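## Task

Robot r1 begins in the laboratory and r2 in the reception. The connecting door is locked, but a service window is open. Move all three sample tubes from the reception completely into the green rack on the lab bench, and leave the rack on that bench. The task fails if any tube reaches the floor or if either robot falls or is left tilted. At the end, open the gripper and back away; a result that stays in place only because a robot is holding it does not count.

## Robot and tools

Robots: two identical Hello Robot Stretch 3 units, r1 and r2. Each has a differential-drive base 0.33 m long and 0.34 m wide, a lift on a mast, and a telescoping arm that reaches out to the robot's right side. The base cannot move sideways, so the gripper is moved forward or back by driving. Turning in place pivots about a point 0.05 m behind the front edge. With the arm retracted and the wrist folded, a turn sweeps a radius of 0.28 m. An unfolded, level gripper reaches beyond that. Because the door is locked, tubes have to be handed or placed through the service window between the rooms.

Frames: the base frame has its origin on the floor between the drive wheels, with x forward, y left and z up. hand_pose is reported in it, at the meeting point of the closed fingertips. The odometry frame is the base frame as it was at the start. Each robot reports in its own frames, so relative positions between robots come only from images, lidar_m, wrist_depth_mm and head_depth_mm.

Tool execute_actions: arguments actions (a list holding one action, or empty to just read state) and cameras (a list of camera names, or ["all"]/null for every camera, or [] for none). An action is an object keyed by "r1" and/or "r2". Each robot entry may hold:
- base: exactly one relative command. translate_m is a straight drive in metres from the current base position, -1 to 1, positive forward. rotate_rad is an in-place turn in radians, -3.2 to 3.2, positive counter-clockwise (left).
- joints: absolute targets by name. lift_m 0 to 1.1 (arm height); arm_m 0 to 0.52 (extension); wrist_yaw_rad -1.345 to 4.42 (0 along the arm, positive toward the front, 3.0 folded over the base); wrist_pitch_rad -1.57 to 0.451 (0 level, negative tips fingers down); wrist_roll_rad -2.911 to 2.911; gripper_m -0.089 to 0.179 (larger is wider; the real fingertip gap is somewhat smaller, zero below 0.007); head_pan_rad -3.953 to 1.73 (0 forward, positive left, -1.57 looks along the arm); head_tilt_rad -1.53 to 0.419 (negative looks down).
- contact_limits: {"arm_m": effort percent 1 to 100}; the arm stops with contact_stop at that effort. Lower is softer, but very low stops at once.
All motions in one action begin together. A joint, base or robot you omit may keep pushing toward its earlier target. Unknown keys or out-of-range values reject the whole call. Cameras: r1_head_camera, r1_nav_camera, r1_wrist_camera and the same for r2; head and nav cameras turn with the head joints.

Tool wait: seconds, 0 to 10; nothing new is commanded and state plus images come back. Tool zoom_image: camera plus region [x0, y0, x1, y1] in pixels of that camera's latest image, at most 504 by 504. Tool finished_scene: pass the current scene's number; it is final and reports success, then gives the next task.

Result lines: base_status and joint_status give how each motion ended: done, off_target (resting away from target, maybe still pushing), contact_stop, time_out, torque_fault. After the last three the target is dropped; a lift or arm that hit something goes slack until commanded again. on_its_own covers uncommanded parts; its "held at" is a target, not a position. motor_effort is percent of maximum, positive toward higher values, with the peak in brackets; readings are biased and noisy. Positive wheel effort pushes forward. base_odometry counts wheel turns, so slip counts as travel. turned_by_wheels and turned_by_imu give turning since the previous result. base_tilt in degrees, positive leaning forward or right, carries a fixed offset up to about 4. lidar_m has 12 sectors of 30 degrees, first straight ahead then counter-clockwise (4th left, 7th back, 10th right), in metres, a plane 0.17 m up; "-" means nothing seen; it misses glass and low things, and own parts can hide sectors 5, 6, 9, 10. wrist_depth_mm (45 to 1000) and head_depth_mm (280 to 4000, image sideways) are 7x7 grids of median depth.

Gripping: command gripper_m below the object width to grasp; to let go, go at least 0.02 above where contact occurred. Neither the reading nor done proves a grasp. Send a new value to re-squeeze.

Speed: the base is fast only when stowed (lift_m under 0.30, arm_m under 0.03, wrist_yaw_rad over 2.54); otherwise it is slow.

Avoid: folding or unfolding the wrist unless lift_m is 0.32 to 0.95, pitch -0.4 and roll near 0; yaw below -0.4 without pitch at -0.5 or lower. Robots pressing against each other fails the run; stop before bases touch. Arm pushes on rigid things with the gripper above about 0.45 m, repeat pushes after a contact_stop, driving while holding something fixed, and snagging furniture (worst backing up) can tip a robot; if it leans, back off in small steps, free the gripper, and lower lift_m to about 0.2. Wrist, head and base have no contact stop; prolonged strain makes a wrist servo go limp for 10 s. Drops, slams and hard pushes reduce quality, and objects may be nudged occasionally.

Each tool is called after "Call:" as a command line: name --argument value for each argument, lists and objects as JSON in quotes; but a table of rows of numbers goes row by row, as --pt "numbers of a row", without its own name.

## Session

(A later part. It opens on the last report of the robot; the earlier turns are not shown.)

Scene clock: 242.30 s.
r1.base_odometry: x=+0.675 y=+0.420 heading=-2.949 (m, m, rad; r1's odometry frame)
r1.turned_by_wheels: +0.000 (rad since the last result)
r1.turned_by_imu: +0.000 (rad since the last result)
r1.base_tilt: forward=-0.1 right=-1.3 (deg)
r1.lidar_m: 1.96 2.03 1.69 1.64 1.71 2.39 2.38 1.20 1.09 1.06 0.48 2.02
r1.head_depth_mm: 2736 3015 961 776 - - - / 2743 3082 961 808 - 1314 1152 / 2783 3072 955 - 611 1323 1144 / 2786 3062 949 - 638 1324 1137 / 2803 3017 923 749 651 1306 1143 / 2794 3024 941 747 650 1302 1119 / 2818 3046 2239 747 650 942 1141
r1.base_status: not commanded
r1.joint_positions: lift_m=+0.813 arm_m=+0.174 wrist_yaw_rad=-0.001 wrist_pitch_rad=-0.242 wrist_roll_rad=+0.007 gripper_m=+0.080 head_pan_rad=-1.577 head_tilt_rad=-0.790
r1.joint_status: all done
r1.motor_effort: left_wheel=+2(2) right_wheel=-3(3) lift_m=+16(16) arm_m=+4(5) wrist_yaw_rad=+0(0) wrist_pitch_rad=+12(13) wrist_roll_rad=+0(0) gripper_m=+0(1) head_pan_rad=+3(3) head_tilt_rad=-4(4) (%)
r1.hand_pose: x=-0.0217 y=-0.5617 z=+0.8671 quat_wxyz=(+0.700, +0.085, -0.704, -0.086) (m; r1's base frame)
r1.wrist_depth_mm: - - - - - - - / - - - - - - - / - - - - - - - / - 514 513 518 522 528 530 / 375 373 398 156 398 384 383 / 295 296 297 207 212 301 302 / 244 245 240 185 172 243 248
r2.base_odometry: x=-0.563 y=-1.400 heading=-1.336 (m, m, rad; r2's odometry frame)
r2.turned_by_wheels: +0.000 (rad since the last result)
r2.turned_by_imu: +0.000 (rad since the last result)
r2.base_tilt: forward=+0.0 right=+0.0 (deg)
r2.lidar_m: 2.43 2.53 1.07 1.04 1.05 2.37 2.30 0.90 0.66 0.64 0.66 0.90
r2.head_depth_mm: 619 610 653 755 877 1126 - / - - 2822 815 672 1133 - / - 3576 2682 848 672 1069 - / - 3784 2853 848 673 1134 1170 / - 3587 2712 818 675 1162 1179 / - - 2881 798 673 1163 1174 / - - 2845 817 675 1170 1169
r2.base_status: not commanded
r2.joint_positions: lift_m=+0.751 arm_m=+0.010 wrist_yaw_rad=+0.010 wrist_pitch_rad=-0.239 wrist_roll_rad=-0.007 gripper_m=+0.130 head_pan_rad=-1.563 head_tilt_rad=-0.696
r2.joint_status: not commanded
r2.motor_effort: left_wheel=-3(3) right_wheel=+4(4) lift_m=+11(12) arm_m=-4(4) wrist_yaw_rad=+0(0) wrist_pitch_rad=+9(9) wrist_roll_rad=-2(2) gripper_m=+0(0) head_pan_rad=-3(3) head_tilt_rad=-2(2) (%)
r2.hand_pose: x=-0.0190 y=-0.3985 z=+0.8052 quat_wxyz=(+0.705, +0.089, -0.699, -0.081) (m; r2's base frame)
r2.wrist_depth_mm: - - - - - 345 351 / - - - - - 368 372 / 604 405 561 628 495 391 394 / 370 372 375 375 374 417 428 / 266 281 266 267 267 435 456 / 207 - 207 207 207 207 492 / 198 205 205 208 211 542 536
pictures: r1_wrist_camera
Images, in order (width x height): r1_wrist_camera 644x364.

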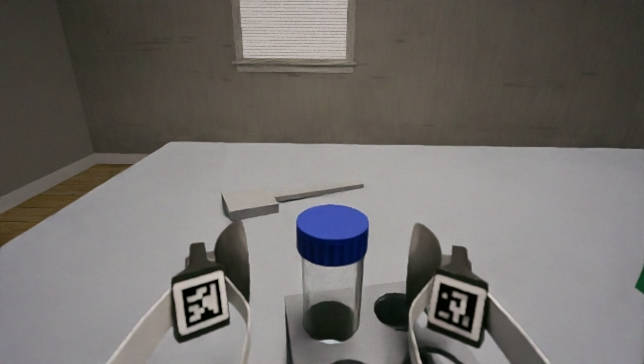

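Call:
execute_actions --actions '[{"r1":{"joints":{"gripper_m":0.0}}}]' --cameras '[]'

Call:
execute_actions --actions '[{"r1":{"joints":{"lift_m":0.89}}}]' --cameras '[]'

Call:
execute_actions --actions '[{"r1":{"base":{"translate_m":-0.34}}}]' --cameras '[]'

Call:
execute_actions --actions '[{"r1":{"joints":{"arm_m":0.218}}}]' --cameras '[]'

Call:
execute_actions --actions '[{"r1":{"joints":{"lift_m":0.85}}}]' --cameras '["r1_wrist_camera"]'

Scene clock: 243.97 s.
r1.base_odometry: x=+0.675 y=+0.420 heading=-2.949 (m, m, rad; r1's odometry frame)
r1.turned_by_wheels: +0.000 (rad since the last result)
r1.turned_by_imu: +0.000 (rad since the last result)
r1.base_tilt: forward=-0.2 right=-1.3 (deg)
r1.lidar_m: 1.96 2.03 1.69 1.64 1.71 2.39 2.37 1.20 1.09 1.06 0.48 2.02
r1.head_depth_mm: 2768 3029 961 777 - - - / 2736 3083 954 810 - 1323 1144 / 2785 2977 951 - 609 1329 1145 / 2770 3068 947 750 636 1314 1152 / 2779 3054 923 748 650 1314 1142 / 2799 3066 938 743 650 1303 1122 / 2774 3076 2250 742 647 941 1138
r1.base_status: not commanded
r1.joint_positions: lift_m=+0.813 arm_m=+0.174 wrist_yaw_rad=-0.001 wrist_pitch_rad=-0.242 wrist_roll_rad=+0.007 gripper_m=+0.001 head_pan_rad=-1.577 head_tilt_rad=-0.790
r1.joint_status: all done
r1.motor_effort: left_wheel=+2(2) right_wheel=-3(3) lift_m=+17(17) arm_m=+4(4) wrist_yaw_rad=+1(0) wrist_pitch_rad=+13(12) wrist_roll_rad=+0(0) gripper_m=-12(86) head_pan_rad=+3(3) head_tilt_rad=-3(4) (%)
r1.hand_pose: x=-0.0217 y=-0.5617 z=+0.8671 quat_wxyz=(+0.700, +0.085, -0.704, -0.086) (m; r1's base frame)
r1.wrist_depth_mm: - - - - - - - / - - - - - - - / - - - - - - - / - 508 517 516 523 529 530 / 375 377 374 154 382 384 382 / 294 296 296 296 307 302 302 / 243 245 236 191 166 248 247
r2.base_odometry: x=-0.563 y=-1.400 heading=-1.336 (m, m, rad; r2's odometry frame)
r2.turned_by_wheels: +0.000 (rad since the last result)
r2.turned_by_imu: +0.000 (rad since the last result)
r2.base_tilt: forward=+0.0 right=-0.1 (deg)
r2.lidar_m: 2.43 2.53 1.07 1.04 1.05 2.38 2.30 0.90 0.66 0.63 0.66 0.91
r2.head_depth_mm: 619 610 653 755 879 1127 - / - - 2796 816 672 1133 - / - 3581 2693 850 671 1068 - / - 3817 2851 849 673 1128 1169 / - 3509 2712 819 673 1159 1176 / - - 2835 801 674 1165 1169 / - - 2876 819 676 1172 1174
r2.base_status: not commanded
r2.joint_positions: lift_m=+0.751 arm_m=+0.010 wrist_yaw_rad=+0.010 wrist_pitch_rad=-0.239 wrist_roll_rad=-0.007 gripper_m=+0.130 head_pan_rad=-1.563 head_tilt_rad=-0.696
r2.joint_status: not commanded
r2.motor_effort: left_wheel=-3(3) right_wheel=+4(4) lift_m=+11(11) arm_m=-4(4) wrist_yaw_rad=+0(0) wrist_pitch_rad=+9(9) wrist_roll_rad=-2(2) gripper_m=+1(0) head_pan_rad=-3(3) head_tilt_rad=-2(2) (%)
r2.hand_pose: x=-0.0190 y=-0.3985 z=+0.8052 quat_wxyz=(+0.705, +0.089, -0.699, -0.081) (m; r2's base frame)
r2.wrist_depth_mm: - - - - - 345 351 / - - - - - 370 373 / 617 405 553 624 495 393 393 / 371 371 371 372 373 418 423 / 263 278 266 267 265 437 457 / 205 - 206 206 208 208 489 / 198 206 204 208 212 534 533
pictures: none
No camera images: the call's "cameras" was empty. Leave "cameras" out to get every camera's image.

Scene clock: 245.50 s.
r1.base_odometry: x=+0.675 y=+0.420 heading=-2.949 (m, m, rad; r1's odometry frame)
r1.turned_by_wheels: +0.000 (rad since the last result)
r1.turned_by_imu: +0.000 (rad since the last result)
r1.base_tilt: forward=-0.2 right=-1.3 (deg)
r1.lidar_m: 1.96 2.02 1.69 1.63 1.71 2.38 2.37 1.20 1.09 1.06 0.48 2.02
r1.head_depth_mm: 2769 3030 1038 - 660 1303 1126 / 2748 3047 1036 - 642 1315 1157 / 2788 3054 1039 - 640 1318 1146 / 2763 3059 1024 739 637 1312 1145 / 2797 3089 924 749 650 1301 1147 / 2817 2990 946 746 651 1309 1120 / 2831 3049 2215 745 645 939 1137
r1.base_status: not commanded
r1.joint_positions: lift_m=+0.890 arm_m=+0.174 wrist_yaw_rad=-0.001 wrist_pitch_rad=-0.242 wrist_roll_rad=+0.007 gripper_m=+0.001 head_pan_rad=-1.577 head_tilt_rad=-0.790
r1.joint_status: all done
r1.motor_effort: left_wheel=+2(2) right_wheel=-3(3) lift_m=+22(24) arm_m=+4(4) wrist_yaw_rad=+0(1) wrist_pitch_rad=+12(12) wrist_roll_rad=+0(0) gripper_m=-12(12) head_pan_rad=+4(4) head_tilt_rad=-4(4) (%)
r1.hand_pose: x=-0.0217 y=-0.5617 z=+0.9438 quat_wxyz=(+0.700, +0.085, -0.704, -0.086) (m; r1's base frame)
r1.wrist_depth_mm: - - - - - - - / - - - - - - - / - - - - - - - / - - 712 713 726 725 - / - 521 521 155 530 528 532 / - 409 413 414 425 415 419 / 336 338 328 341 329 344 332
r2.base_odometry: x=-0.563 y=-1.400 heading=-1.336 (m, m, rad; r2's odometry frame)
r2.turned_by_wheels: +0.000 (rad since the last result)
r2.turned_by_imu: +0.000 (rad since the last result)
r2.base_tilt: forward=+0.0 right=-0.1 (deg)
r2.lidar_m: 2.43 2.53 1.07 1.04 1.05 2.37 2.30 0.90 0.66 0.63 0.66 0.91
r2.head_depth_mm: 619 612 654 754 879 1132 - / - - 2824 815 672 1135 - / - 3562 2682 848 672 1070 - / - 3806 2829 849 673 1135 1172 / - 3551 2702 818 673 1159 1169 / - - 2834 801 673 1168 1172 / - - 2884 823 675 1172 1171
r2.base_status: not commanded
r2.joint_positions: lift_m=+0.751 arm_m=+0.010 wrist_yaw_rad=+0.010 wrist_pitch_rad=-0.239 wrist_roll_rad=-0.007 gripper_m=+0.130 head_pan_rad=-1.563 head_tilt_rad=-0.696
r2.joint_status: not commanded
r2.motor_effort: left_wheel=-3(4) right_wheel=+4(5) lift_m=+11(12) arm_m=-4(4) wrist_yaw_rad=+0(0) wrist_pitch_rad=+9(9) wrist_roll_rad=-2(2) gripper_m=+0(0) head_pan_rad=-3(3) head_tilt_rad=-3(2) (%)
r2.hand_pose: x=-0.0190 y=-0.3985 z=+0.8052 quat_wxyz=(+0.705, +0.089, -0.699, -0.081) (m; r2's base frame)
r2.wrist_depth_mm: - - - - - 347 350 / - - - - - 366 374 / 622 411 543 627 494 395 400 / 367 372 374 376 375 421 426 / 264 280 265 267 266 440 460 / 206 - 206 206 207 209 485 / 198 205 205 208 213 539 544
pictures: none
No camera images: the call's "cameras" was empty. Leave "cameras" out to get every camera's image.

Scene clock: 250.30 s.
r1.base_odometry: x=+1.009 y=+0.486 heading=-2.949 (m, m, rad; r1's odometry frame)
r1.turned_by_wheels: +0.000 (rad since the last result)
r1.turned_by_imu: +0.001 (rad since the last result)
r1.base_tilt: forward=-0.1 right=-1.3 (deg)
r1.lidar_m: 2.30 2.28 1.70 1.65 1.73 2.10 2.03 0.89 1.08 1.05 1.10 0.72
r1.head_depth_mm: 2782 3003 1041 - 605 1302 1131 / 2722 3016 1041 - 626 1317 1153 / 2770 3014 1036 - 639 1318 1153 / 2761 3091 1022 727 637 1320 1148 / 2775 3043 943 749 634 1308 1139 / 2783 2995 942 746 633 1302 1136 / 2837 3073 937 723 631 1300 1134
r1.base_status: done
r1.joint_positions: lift_m=+0.890 arm_m=+0.174 wrist_yaw_rad=-0.001 wrist_pitch_rad=-0.242 wrist_roll_rad=+0.007 gripper_m=+0.001 head_pan_rad=-1.577 head_tilt_rad=-0.790
r1.joint_status: not commanded
r1.motor_effort: left_wheel=+2(3) right_wheel=-2(6) lift_m=+21(21) arm_m=+4(4) wrist_yaw_rad=+0(1) wrist_pitch_rad=+13(13) wrist_roll_rad=+0(0) gripper_m=-12(13) head_pan_rad=+4(3) head_tilt_rad=-3(3) (%)
r1.hand_pose: x=-0.0217 y=-0.5617 z=+0.9438 quat_wxyz=(+0.700, +0.085, -0.704, -0.086) (m; r1's base frame)
r1.wrist_depth_mm: - - - - - - - / - - - - - - - / - - - - - - - / 712 710 714 716 724 - - / 511 516 525 154 529 527 536 / 408 411 410 412 426 414 417 / 336 339 317 266 285 342 345
r2.base_odometry: x=-0.563 y=-1.400 heading=-1.336 (m, m, rad; r2's odometry frame)
r2.turned_by_wheels: +0.000 (rad since the last result)
r2.turned_by_imu: +0.000 (rad since the last result)
r2.base_tilt: forward=-0.1 right=+0.0 (deg)
r2.lidar_m: 2.43 2.52 1.07 1.03 1.04 2.37 2.29 0.90 0.66 0.64 0.66 0.91
r2.head_depth_mm: 617 611 653 757 881 1120 - / - - 2828 813 671 1144 - / - 3559 2675 850 670 1075 - / - 3840 2830 850 675 1135 1167 / - 3522 2699 820 675 1160 1170 / - - 2901 800 675 1173 1178 / - - 2860 821 674 1177 1171
r2.base_status: not commanded
r2.joint_positions: lift_m=+0.751 arm_m=+0.010 wrist_yaw_rad=+0.010 wrist_pitch_rad=-0.239 wrist_roll_rad=-0.007 gripper_m=+0.130 head_pan_rad=-1.563 head_tilt_rad=-0.696
r2.joint_status: not commanded
r2.motor_effort: left_wheel=-3(4) right_wheel=+4(4) lift_m=+11(12) arm_m=-4(4) wrist_yaw_rad=+0(0) wrist_pitch_rad=+9(9) wrist_roll_rad=-2(2) gripper_m=+0(1) head_pan_rad=-3(3) head_tilt_rad=-2(2) (%)
r2.hand_pose: x=-0.0190 y=-0.3985 z=+0.8052 quat_wxyz=(+0.705, +0.089, -0.699, -0.081) (m; r2's base frame)
r2.wrist_depth_mm: - - - - - 345 353 / - - - - - 370 373 / 607 405 553 625 497 391 399 / 372 370 371 375 372 420 425 / 265 282 266 267 267 434 458 / 207 - 206 207 207 209 485 / 198 206 205 208 213 535 536
pictures: none
No camera images: the call's "cameras" was empty. Leave "cameras" out to get every camera's image.

Scene clock: 251.70 s.
r1.base_odometry: x=+1.009 y=+0.486 heading=-2.949 (m, m, rad; r1's odometry frame)
r1.turned_by_wheels: +0.000 (rad since the last result)
r1.turned_by_imu: +0.000 (rad since the last result)
r1.base_tilt: forward=-0.1 right=-1.3 (deg)
r1.lidar_m: 2.30 2.28 1.70 1.64 1.72 2.10 2.04 0.88 1.08 1.05 1.10 0.72
r1.head_depth_mm: 2672 3012 1042 - 614 1298 1134 / 2750 2985 - 712 641 1328 1150 / 2765 3028 - 712 639 1323 1150 / 2792 3014 967 728 638 1309 1146 / 2809 3038 947 751 636 1312 1135 / 2779 3048 943 745 633 1312 1139 / 2789 3034 935 721 633 1299 1141
r1.base_status: not commanded
r1.joint_positions: lift_m=+0.890 arm_m=+0.218 wrist_yaw_rad=-0.001 wrist_pitch_rad=-0.242 wrist_roll_rad=+0.007 gripper_m=+0.001 head_pan_rad=-1.577 head_tilt_rad=-0.790
r1.joint_status: all done
r1.motor_effort: left_wheel=+2(2) right_wheel=-3(3) lift_m=+21(21) arm_m=+4(3) wrist_yaw_rad=+1(0) wrist_pitch_rad=+12(13) wrist_roll_rad=+0(0) gripper_m=-12(13) head_pan_rad=+3(4) head_tilt_rad=-4(3) (%)
r1.hand_pose: x=-0.0217 y=-0.6057 z=+0.9438 quat_wxyz=(+0.700, +0.085, -0.704, -0.086) (m; r1's base frame)
r1.wrist_depth_mm: - - - - - - - / - - - - - - - / - - - - - - - / - - - - - - - / 515 523 521 154 524 532 530 / 407 410 411 414 424 418 419 / 338 337 323 266 259 342 343
r2.base_odometry: x=-0.563 y=-1.400 heading=-1.336 (m, m, rad; r2's odometry frame)
r2.turned_by_wheels: +0.000 (rad since the last result)
r2.turned_by_imu: +0.000 (rad since the last result)
r2.base_tilt: forward=-0.1 right=+0.0 (deg)
r2.lidar_m: 2.43 2.52 1.07 1.04 1.05 2.37 2.30 0.90 0.66 0.64 0.66 0.90
r2.head_depth_mm: 620 609 653 754 881 1125 - / - - 2820 819 672 1140 - / - 3531 2688 849 671 1066 - / - 3770 2835 848 673 1130 1170 / - 3533 2693 816 674 1159 1172 / - - 2874 796 672 1166 1177 / - - 2810 820 676 1175 1171
r2.base_status: not commanded
r2.joint_positions: lift_m=+0.751 arm_m=+0.010 wrist_yaw_rad=+0.010 wrist_pitch_rad=-0.239 wrist_roll_rad=-0.007 gripper_m=+0.130 head_pan_rad=-1.563 head_tilt_rad=-0.696
r2.joint_status: not commanded
r2.motor_effort: left_wheel=-4(3) right_wheel=+4(4) lift_m=+11(11) arm_m=-4(4) wrist_yaw_rad=+0(0) wrist_pitch_rad=+9(9) wrist_roll_rad=-2(2) gripper_m=+0(0) head_pan_rad=-3(3) head_tilt_rad=-2(2) (%)
r2.hand_pose: x=-0.0190 y=-0.3985 z=+0.8052 quat_wxyz=(+0.705, +0.089, -0.699, -0.081) (m; r2's base frame)
r2.wrist_depth_mm: - - - - - 347 352 / - - - - - 368 373 / 614 405 552 618 494 394 398 / 371 370 377 374 380 414 425 / 263 280 265 267 268 437 458 / 206 - 206 207 208 209 486 / 197 206 205 209 212 529 541
pictures: none
No camera images: the call's "cameras" was empty. Leave "cameras" out to get every camera's image.

Scene clock: 252.87 s.
r1.base_odometry: x=+1.009 y=+0.486 heading=-2.949 (m, m, rad; r1's odometry frame)
r1.turned_by_wheels: +0.000 (rad since the last result)
r1.turned_by_imu: +0.000 (rad since the last result)
r1.base_tilt: forward=-0.1 right=-1.3 (deg)
r1.lidar_m: 2.30 2.28 1.70 1.65 1.72 2.10 2.04 0.88 1.08 1.05 1.09 0.72
r1.head_depth_mm: 2727 3010 963 - - - 1138 / 2774 3057 1034 - 643 1326 1149 / 2753 3018 1028 - 639 1316 1146 / 2777 3024 986 729 637 1319 1150 / 2785 3052 946 750 634 1309 1146 / 2769 3003 944 745 632 1312 1139 / 2790 2964 934 725 634 1304 1142
r1.base_status: not commanded
r1.joint_positions: lift_m=+0.850 arm_m=+0.218 wrist_yaw_rad=-0.002 wrist_pitch_rad=-0.238 wrist_roll_rad=+0.007 gripper_m=+0.001 head_pan_rad=-1.577 head_tilt_rad=-0.790
r1.joint_status: all done
r1.motor_effort: left_wheel=+2(2) right_wheel=-2(3) lift_m=+17(19) arm_m=+3(4) wrist_yaw_rad=+2(1) wrist_pitch_rad=+10(13) wrist_roll_rad=+0(0) gripper_m=-12(13) head_pan_rad=+4(3) head_tilt_rad=-4(3) (%)
r1.hand_pose: x=-0.0220 y=-0.6060 z=+0.9051 quat_wxyz=(+0.700, +0.083, -0.704, -0.085) (m; r1's base frame)
r1.wrist_depth_mm: - - - - - - - / - - - - - - - / - - - - - - - / 611 620 616 626 634 632 634 / 440 447 450 154 457 455 460 / 351 354 353 356 367 359 359 / 291 291 217 219 218 294 296
r2.base_odometry: x=-0.563 y=-1.400 heading=-1.336 (m, m, rad; r2's odometry frame)
r2.turned_by_wheels: +0.000 (rad since the last result)
r2.turned_by_imu: +0.000 (rad since the last result)
r2.base_tilt: forward=-0.1 right=+0.0 (deg)
r2.lidar_m: 2.43 2.52 1.07 1.04 1.04 2.37 2.30 0.90 0.66 0.64 0.66 0.91
r2.head_depth_mm: 619 611 654 754 879 1130 - / - - 2831 818 671 1131 - / - 3569 2697 848 671 1066 - / - 3811 2843 849 674 1135 1168 / - 3587 2685 818 673 1159 1166 / - - 2845 799 675 1171 1166 / - - 2856 820 674 1173 1173
r2.base_status: not commanded
r2.joint_positions: lift_m=+0.751 arm_m=+0.010 wrist_yaw_rad=+0.010 wrist_pitch_rad=-0.239 wrist_roll_rad=-0.007 gripper_m=+0.130 head_pan_rad=-1.563 head_tilt_rad=-0.696
r2.joint_status: not commanded
r2.motor_effort: left_wheel=-3(3) right_wheel=+4(4) lift_m=+11(12) arm_m=-4(4) wrist_yaw_rad=+0(0) wrist_pitch_rad=+9(9) wrist_roll_rad=-2(2) gripper_m=+0(0) head_pan_rad=-3(3) head_tilt_rad=-3(2) (%)
r2.hand_pose: x=-0.0190 y=-0.3985 z=+0.8052 quat_wxyz=(+0.705, +0.089, -0.699, -0.081) (m; r2's base frame)
r2.wrist_depth_mm: - - - - - 348 351 / - - - - - 367 371 / 616 408 551 639 496 392 401 / 369 374 375 374 374 421 425 / 266 281 265 267 267 437 456 / 206 - 207 206 208 208 495 / 198 207 205 207 213 537 532
pictures: r1_wrist_camera
Images, in order (width x height): r1_wrist_camera 644x364.

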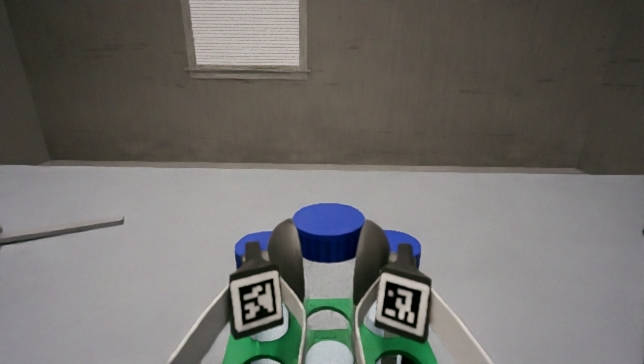

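Inserted; pads nearing other caps, so release here.

Call:
execute_actions --actions '[{"r1":{"joints":{"gripper_m":0.058}}}]' --cameras '[]'

Call:
execute_actions --actions '[{"r1":{"joints":{"arm_m":0.005}}}]' --cameras '["r1_wrist_camera","r1_head_camera"]'

Scene clock: 254.13 s.
r1.base_odometry: x=+1.009 y=+0.486 heading=-2.949 (m, m, rad; r1's odometry frame)
r1.turned_by_wheels: +0.000 (rad since the last result)
r1.turned_by_imu: +0.000 (rad since the last result)
r1.base_tilt: forward=-0.1 right=-1.3 (deg)
r1.lidar_m: 2.30 2.27 1.70 1.65 1.72 2.10 2.04 0.88 1.08 1.05 1.10 0.72
r1.head_depth_mm: 2743 2977 965 - - - 1135 / 2735 3053 1031 - 642 1327 1151 / 2752 3056 1032 - 639 1316 1146 / 2748 3013 982 728 637 1317 1142 / 2779 3049 945 750 634 1317 1140 / 2836 3037 941 745 633 1313 1136 / 2835 3048 934 719 631 1305 1140
r1.base_status: not commanded
r1.joint_positions: lift_m=+0.850 arm_m=+0.218 wrist_yaw_rad=-0.002 wrist_pitch_rad=-0.238 wrist_roll_rad=+0.007 gripper_m=+0.058 head_pan_rad=-1.577 head_tilt_rad=-0.790
r1.joint_status: all done
r1.motor_effort: left_wheel=+2(1) right_wheel=-2(2) lift_m=+16(17) arm_m=+4(4) wrist_yaw_rad=+2(1) wrist_pitch_rad=+10(10) wrist_roll_rad=+0(0) gripper_m=+0(79) head_pan_rad=+4(4) head_tilt_rad=-3(4) (%)
r1.hand_pose: x=-0.0220 y=-0.6060 z=+0.9050 quat_wxyz=(+0.700, +0.083, -0.704, -0.085) (m; r1's base frame)
r1.wrist_depth_mm: - - - - - - - / - - - - - - - / - - - - - - - / 612 618 622 620 630 629 638 / 440 447 472 451 479 456 459 / 351 354 - 181 - 360 359 / 290 292 219 211 219 295 297
r2.base_odometry: x=-0.563 y=-1.400 heading=-1.336 (m, m, rad; r2's odometry frame)
r2.turned_by_wheels: +0.000 (rad since the last result)
r2.turned_by_imu: +0.000 (rad since the last result)
r2.base_tilt: forward=+0.0 right=+0.0 (deg)
r2.lidar_m: 2.43 2.53 1.07 1.04 1.05 2.38 2.30 0.90 0.66 0.64 0.66 0.91
r2.head_depth_mm: 620 609 654 755 881 1127 - / - - 2825 815 672 1127 - / - 3601 2693 846 671 1068 - / - 3763 2829 848 672 1137 1174 / - 3612 2687 817 673 1163 1169 / - - 2882 797 673 1167 1169 / - - 2832 820 673 1173 1175
r2.base_status: not commanded
r2.joint_positions: lift_m=+0.751 arm_m=+0.010 wrist_yaw_rad=+0.010 wrist_pitch_rad=-0.239 wrist_roll_rad=-0.007 gripper_m=+0.130 head_pan_rad=-1.563 head_tilt_rad=-0.696
r2.joint_status: not commanded
r2.motor_effort: left_wheel=-4(3) right_wheel=+4(4) lift_m=+11(12) arm_m=-4(4) wrist_yaw_rad=+0(0) wrist_pitch_rad=+9(9) wrist_roll_rad=-2(2) gripper_m=+1(1) head_pan_rad=-4(4) head_tilt_rad=-2(2) (%)
r2.hand_pose: x=-0.0190 y=-0.3985 z=+0.8052 quat_wxyz=(+0.705, +0.089, -0.699, -0.081) (m; r2's base frame)
r2.wrist_depth_mm: - - - - - 345 352 / - - - - - 366 374 / 618 406 550 630 496 390 404 / 371 371 374 372 372 417 424 / 265 281 266 266 265 437 453 / 206 - 206 206 207 207 491 / 197 204 205 208 213 538 539
pictures: none
No camera images: the call's "cameras" was empty. Leave "cameras" out to get every camera's image.

Scene clock: 256.93 s.
r1.base_odometry: x=+1.009 y=+0.486 heading=-2.949 (m, m, rad; r1's odometry frame)
r1.turned_by_wheels: +0.000 (rad since the last result)
r1.turned_by_imu: +0.000 (rad since the last result)
r1.base_tilt: forward=-0.2 right=-1.3 (deg)
r1.lidar_m: 2.30 2.28 1.70 1.65 1.72 2.10 2.03 0.88 1.08 1.05 1.09 0.72
r1.head_depth_mm: 2743 3025 958 761 635 - - / 2771 3019 959 758 643 - - / 2703 3021 951 757 640 - - / 2781 3091 954 749 - 1284 1105 / 2776 3070 946 747 635 1307 1143 / 2845 2981 939 747 632 1321 1136 / 2819 3034 936 721 634 1301 1137
r1.base_status: not commanded
r1.joint_positions: lift_m=+0.850 arm_m=+0.005 wrist_yaw_rad=-0.001 wrist_pitch_rad=-0.238 wrist_roll_rad=+0.007 gripper_m=+0.058 head_pan_rad=-1.577 head_tilt_rad=-0.790
r1.joint_status: all done
r1.motor_effort: left_wheel=+2(2) right_wheel=-2(2) lift_m=+16(17) arm_m=-4(3) wrist_yaw_rad=+0(2) wrist_pitch_rad=+10(10) wrist_roll_rad=+0(0) gripper_m=+0(2) head_pan_rad=+4(3) head_tilt_rad=-4(3) (%)
r1.hand_pose: x=-0.0217 y=-0.3936 z=+0.9050 quat_wxyz=(+0.700, +0.084, -0.704, -0.085) (m; r1's base frame)
r1.wrist_depth_mm: - - - - - - - / - - - - - - - / - - - - - - - / 611 614 613 410 626 637 594 / 376 449 481 398 459 458 461 / 346 355 - 357 - 361 364 / 292 293 283 294 284 296 296
r2.base_odometry: x=-0.563 y=-1.400 heading=-1.336 (m, m, rad; r2's odometry frame)
r2.turned_by_wheels: +0.000 (rad since the last result)
r2.turned_by_imu: +0.000 (rad since the last result)
r2.base_tilt: forward=-0.1 right=-0.1 (deg)
r2.lidar_m: 2.43 2.52 1.07 1.04 1.05 2.36 2.30 0.90 0.66 0.64 0.66 0.91
r2.head_depth_mm: 620 612 655 755 881 1135 - / - - 2846 819 672 1135 - / - 3552 2713 851 673 1061 - / - 3770 2791 845 672 1131 1167 / - 3502 2700 819 673 1157 1175 / - - 2813 799 674 1161 1172 / - - 2823 821 676 1171 1166
r2.base_status: not commanded
r2.joint_positions: lift_m=+0.751 arm_m=+0.010 wrist_yaw_rad=+0.010 wrist_pitch_rad=-0.239 wrist_roll_rad=-0.007 gripper_m=+0.130 head_pan_rad=-1.563 head_tilt_rad=-0.696
r2.joint_status: not commanded
r2.motor_effort: left_wheel=-4(4) right_wheel=+4(4) lift_m=+11(11) arm_m=-4(4) wrist_yaw_rad=+0(0) wrist_pitch_rad=+9(9) wrist_roll_rad=-2(2) gripper_m=+1(0) head_pan_rad=-3(3) head_tilt_rad=-2(2) (%)
r2.hand_pose: x=-0.0190 y=-0.3985 z=+0.8052 quat_wxyz=(+0.705, +0.089, -0.699, -0.081) (m; r2's base frame)
r2.wrist_depth_mm: - - - - - 346 355 / - - - - - 368 374 / 623 411 544 625 499 393 399 / 366 373 374 373 376 417 423 / 265 281 264 266 268 440 456 / 206 - 207 207 208 207 485 / 198 205 205 208 212 533 532
pictures: r1_head_camera (sideways: a quarter turn clockwise sets it upright), r1_wrist_camera
Images, in order (width x height): r1_head_camera 896x504, r1_wrist_camera 644x364.

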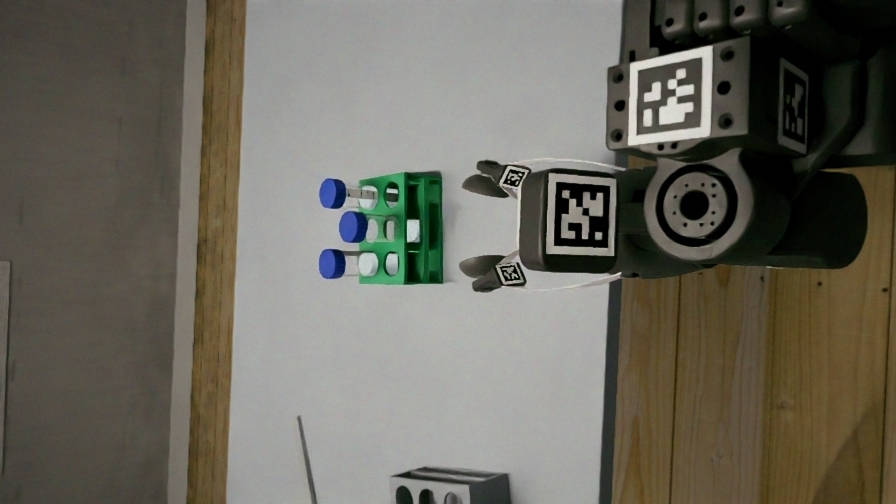

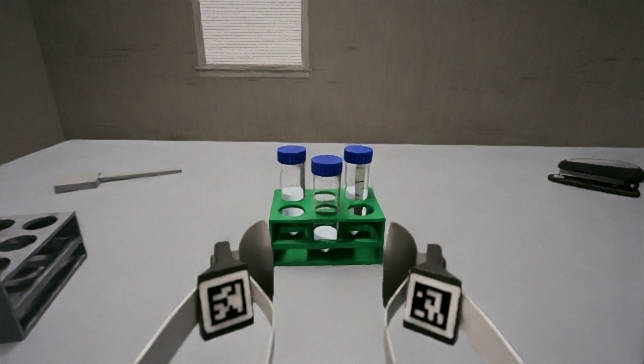

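Call:
finished_scene --scene 1

The scene is finished: the task was done.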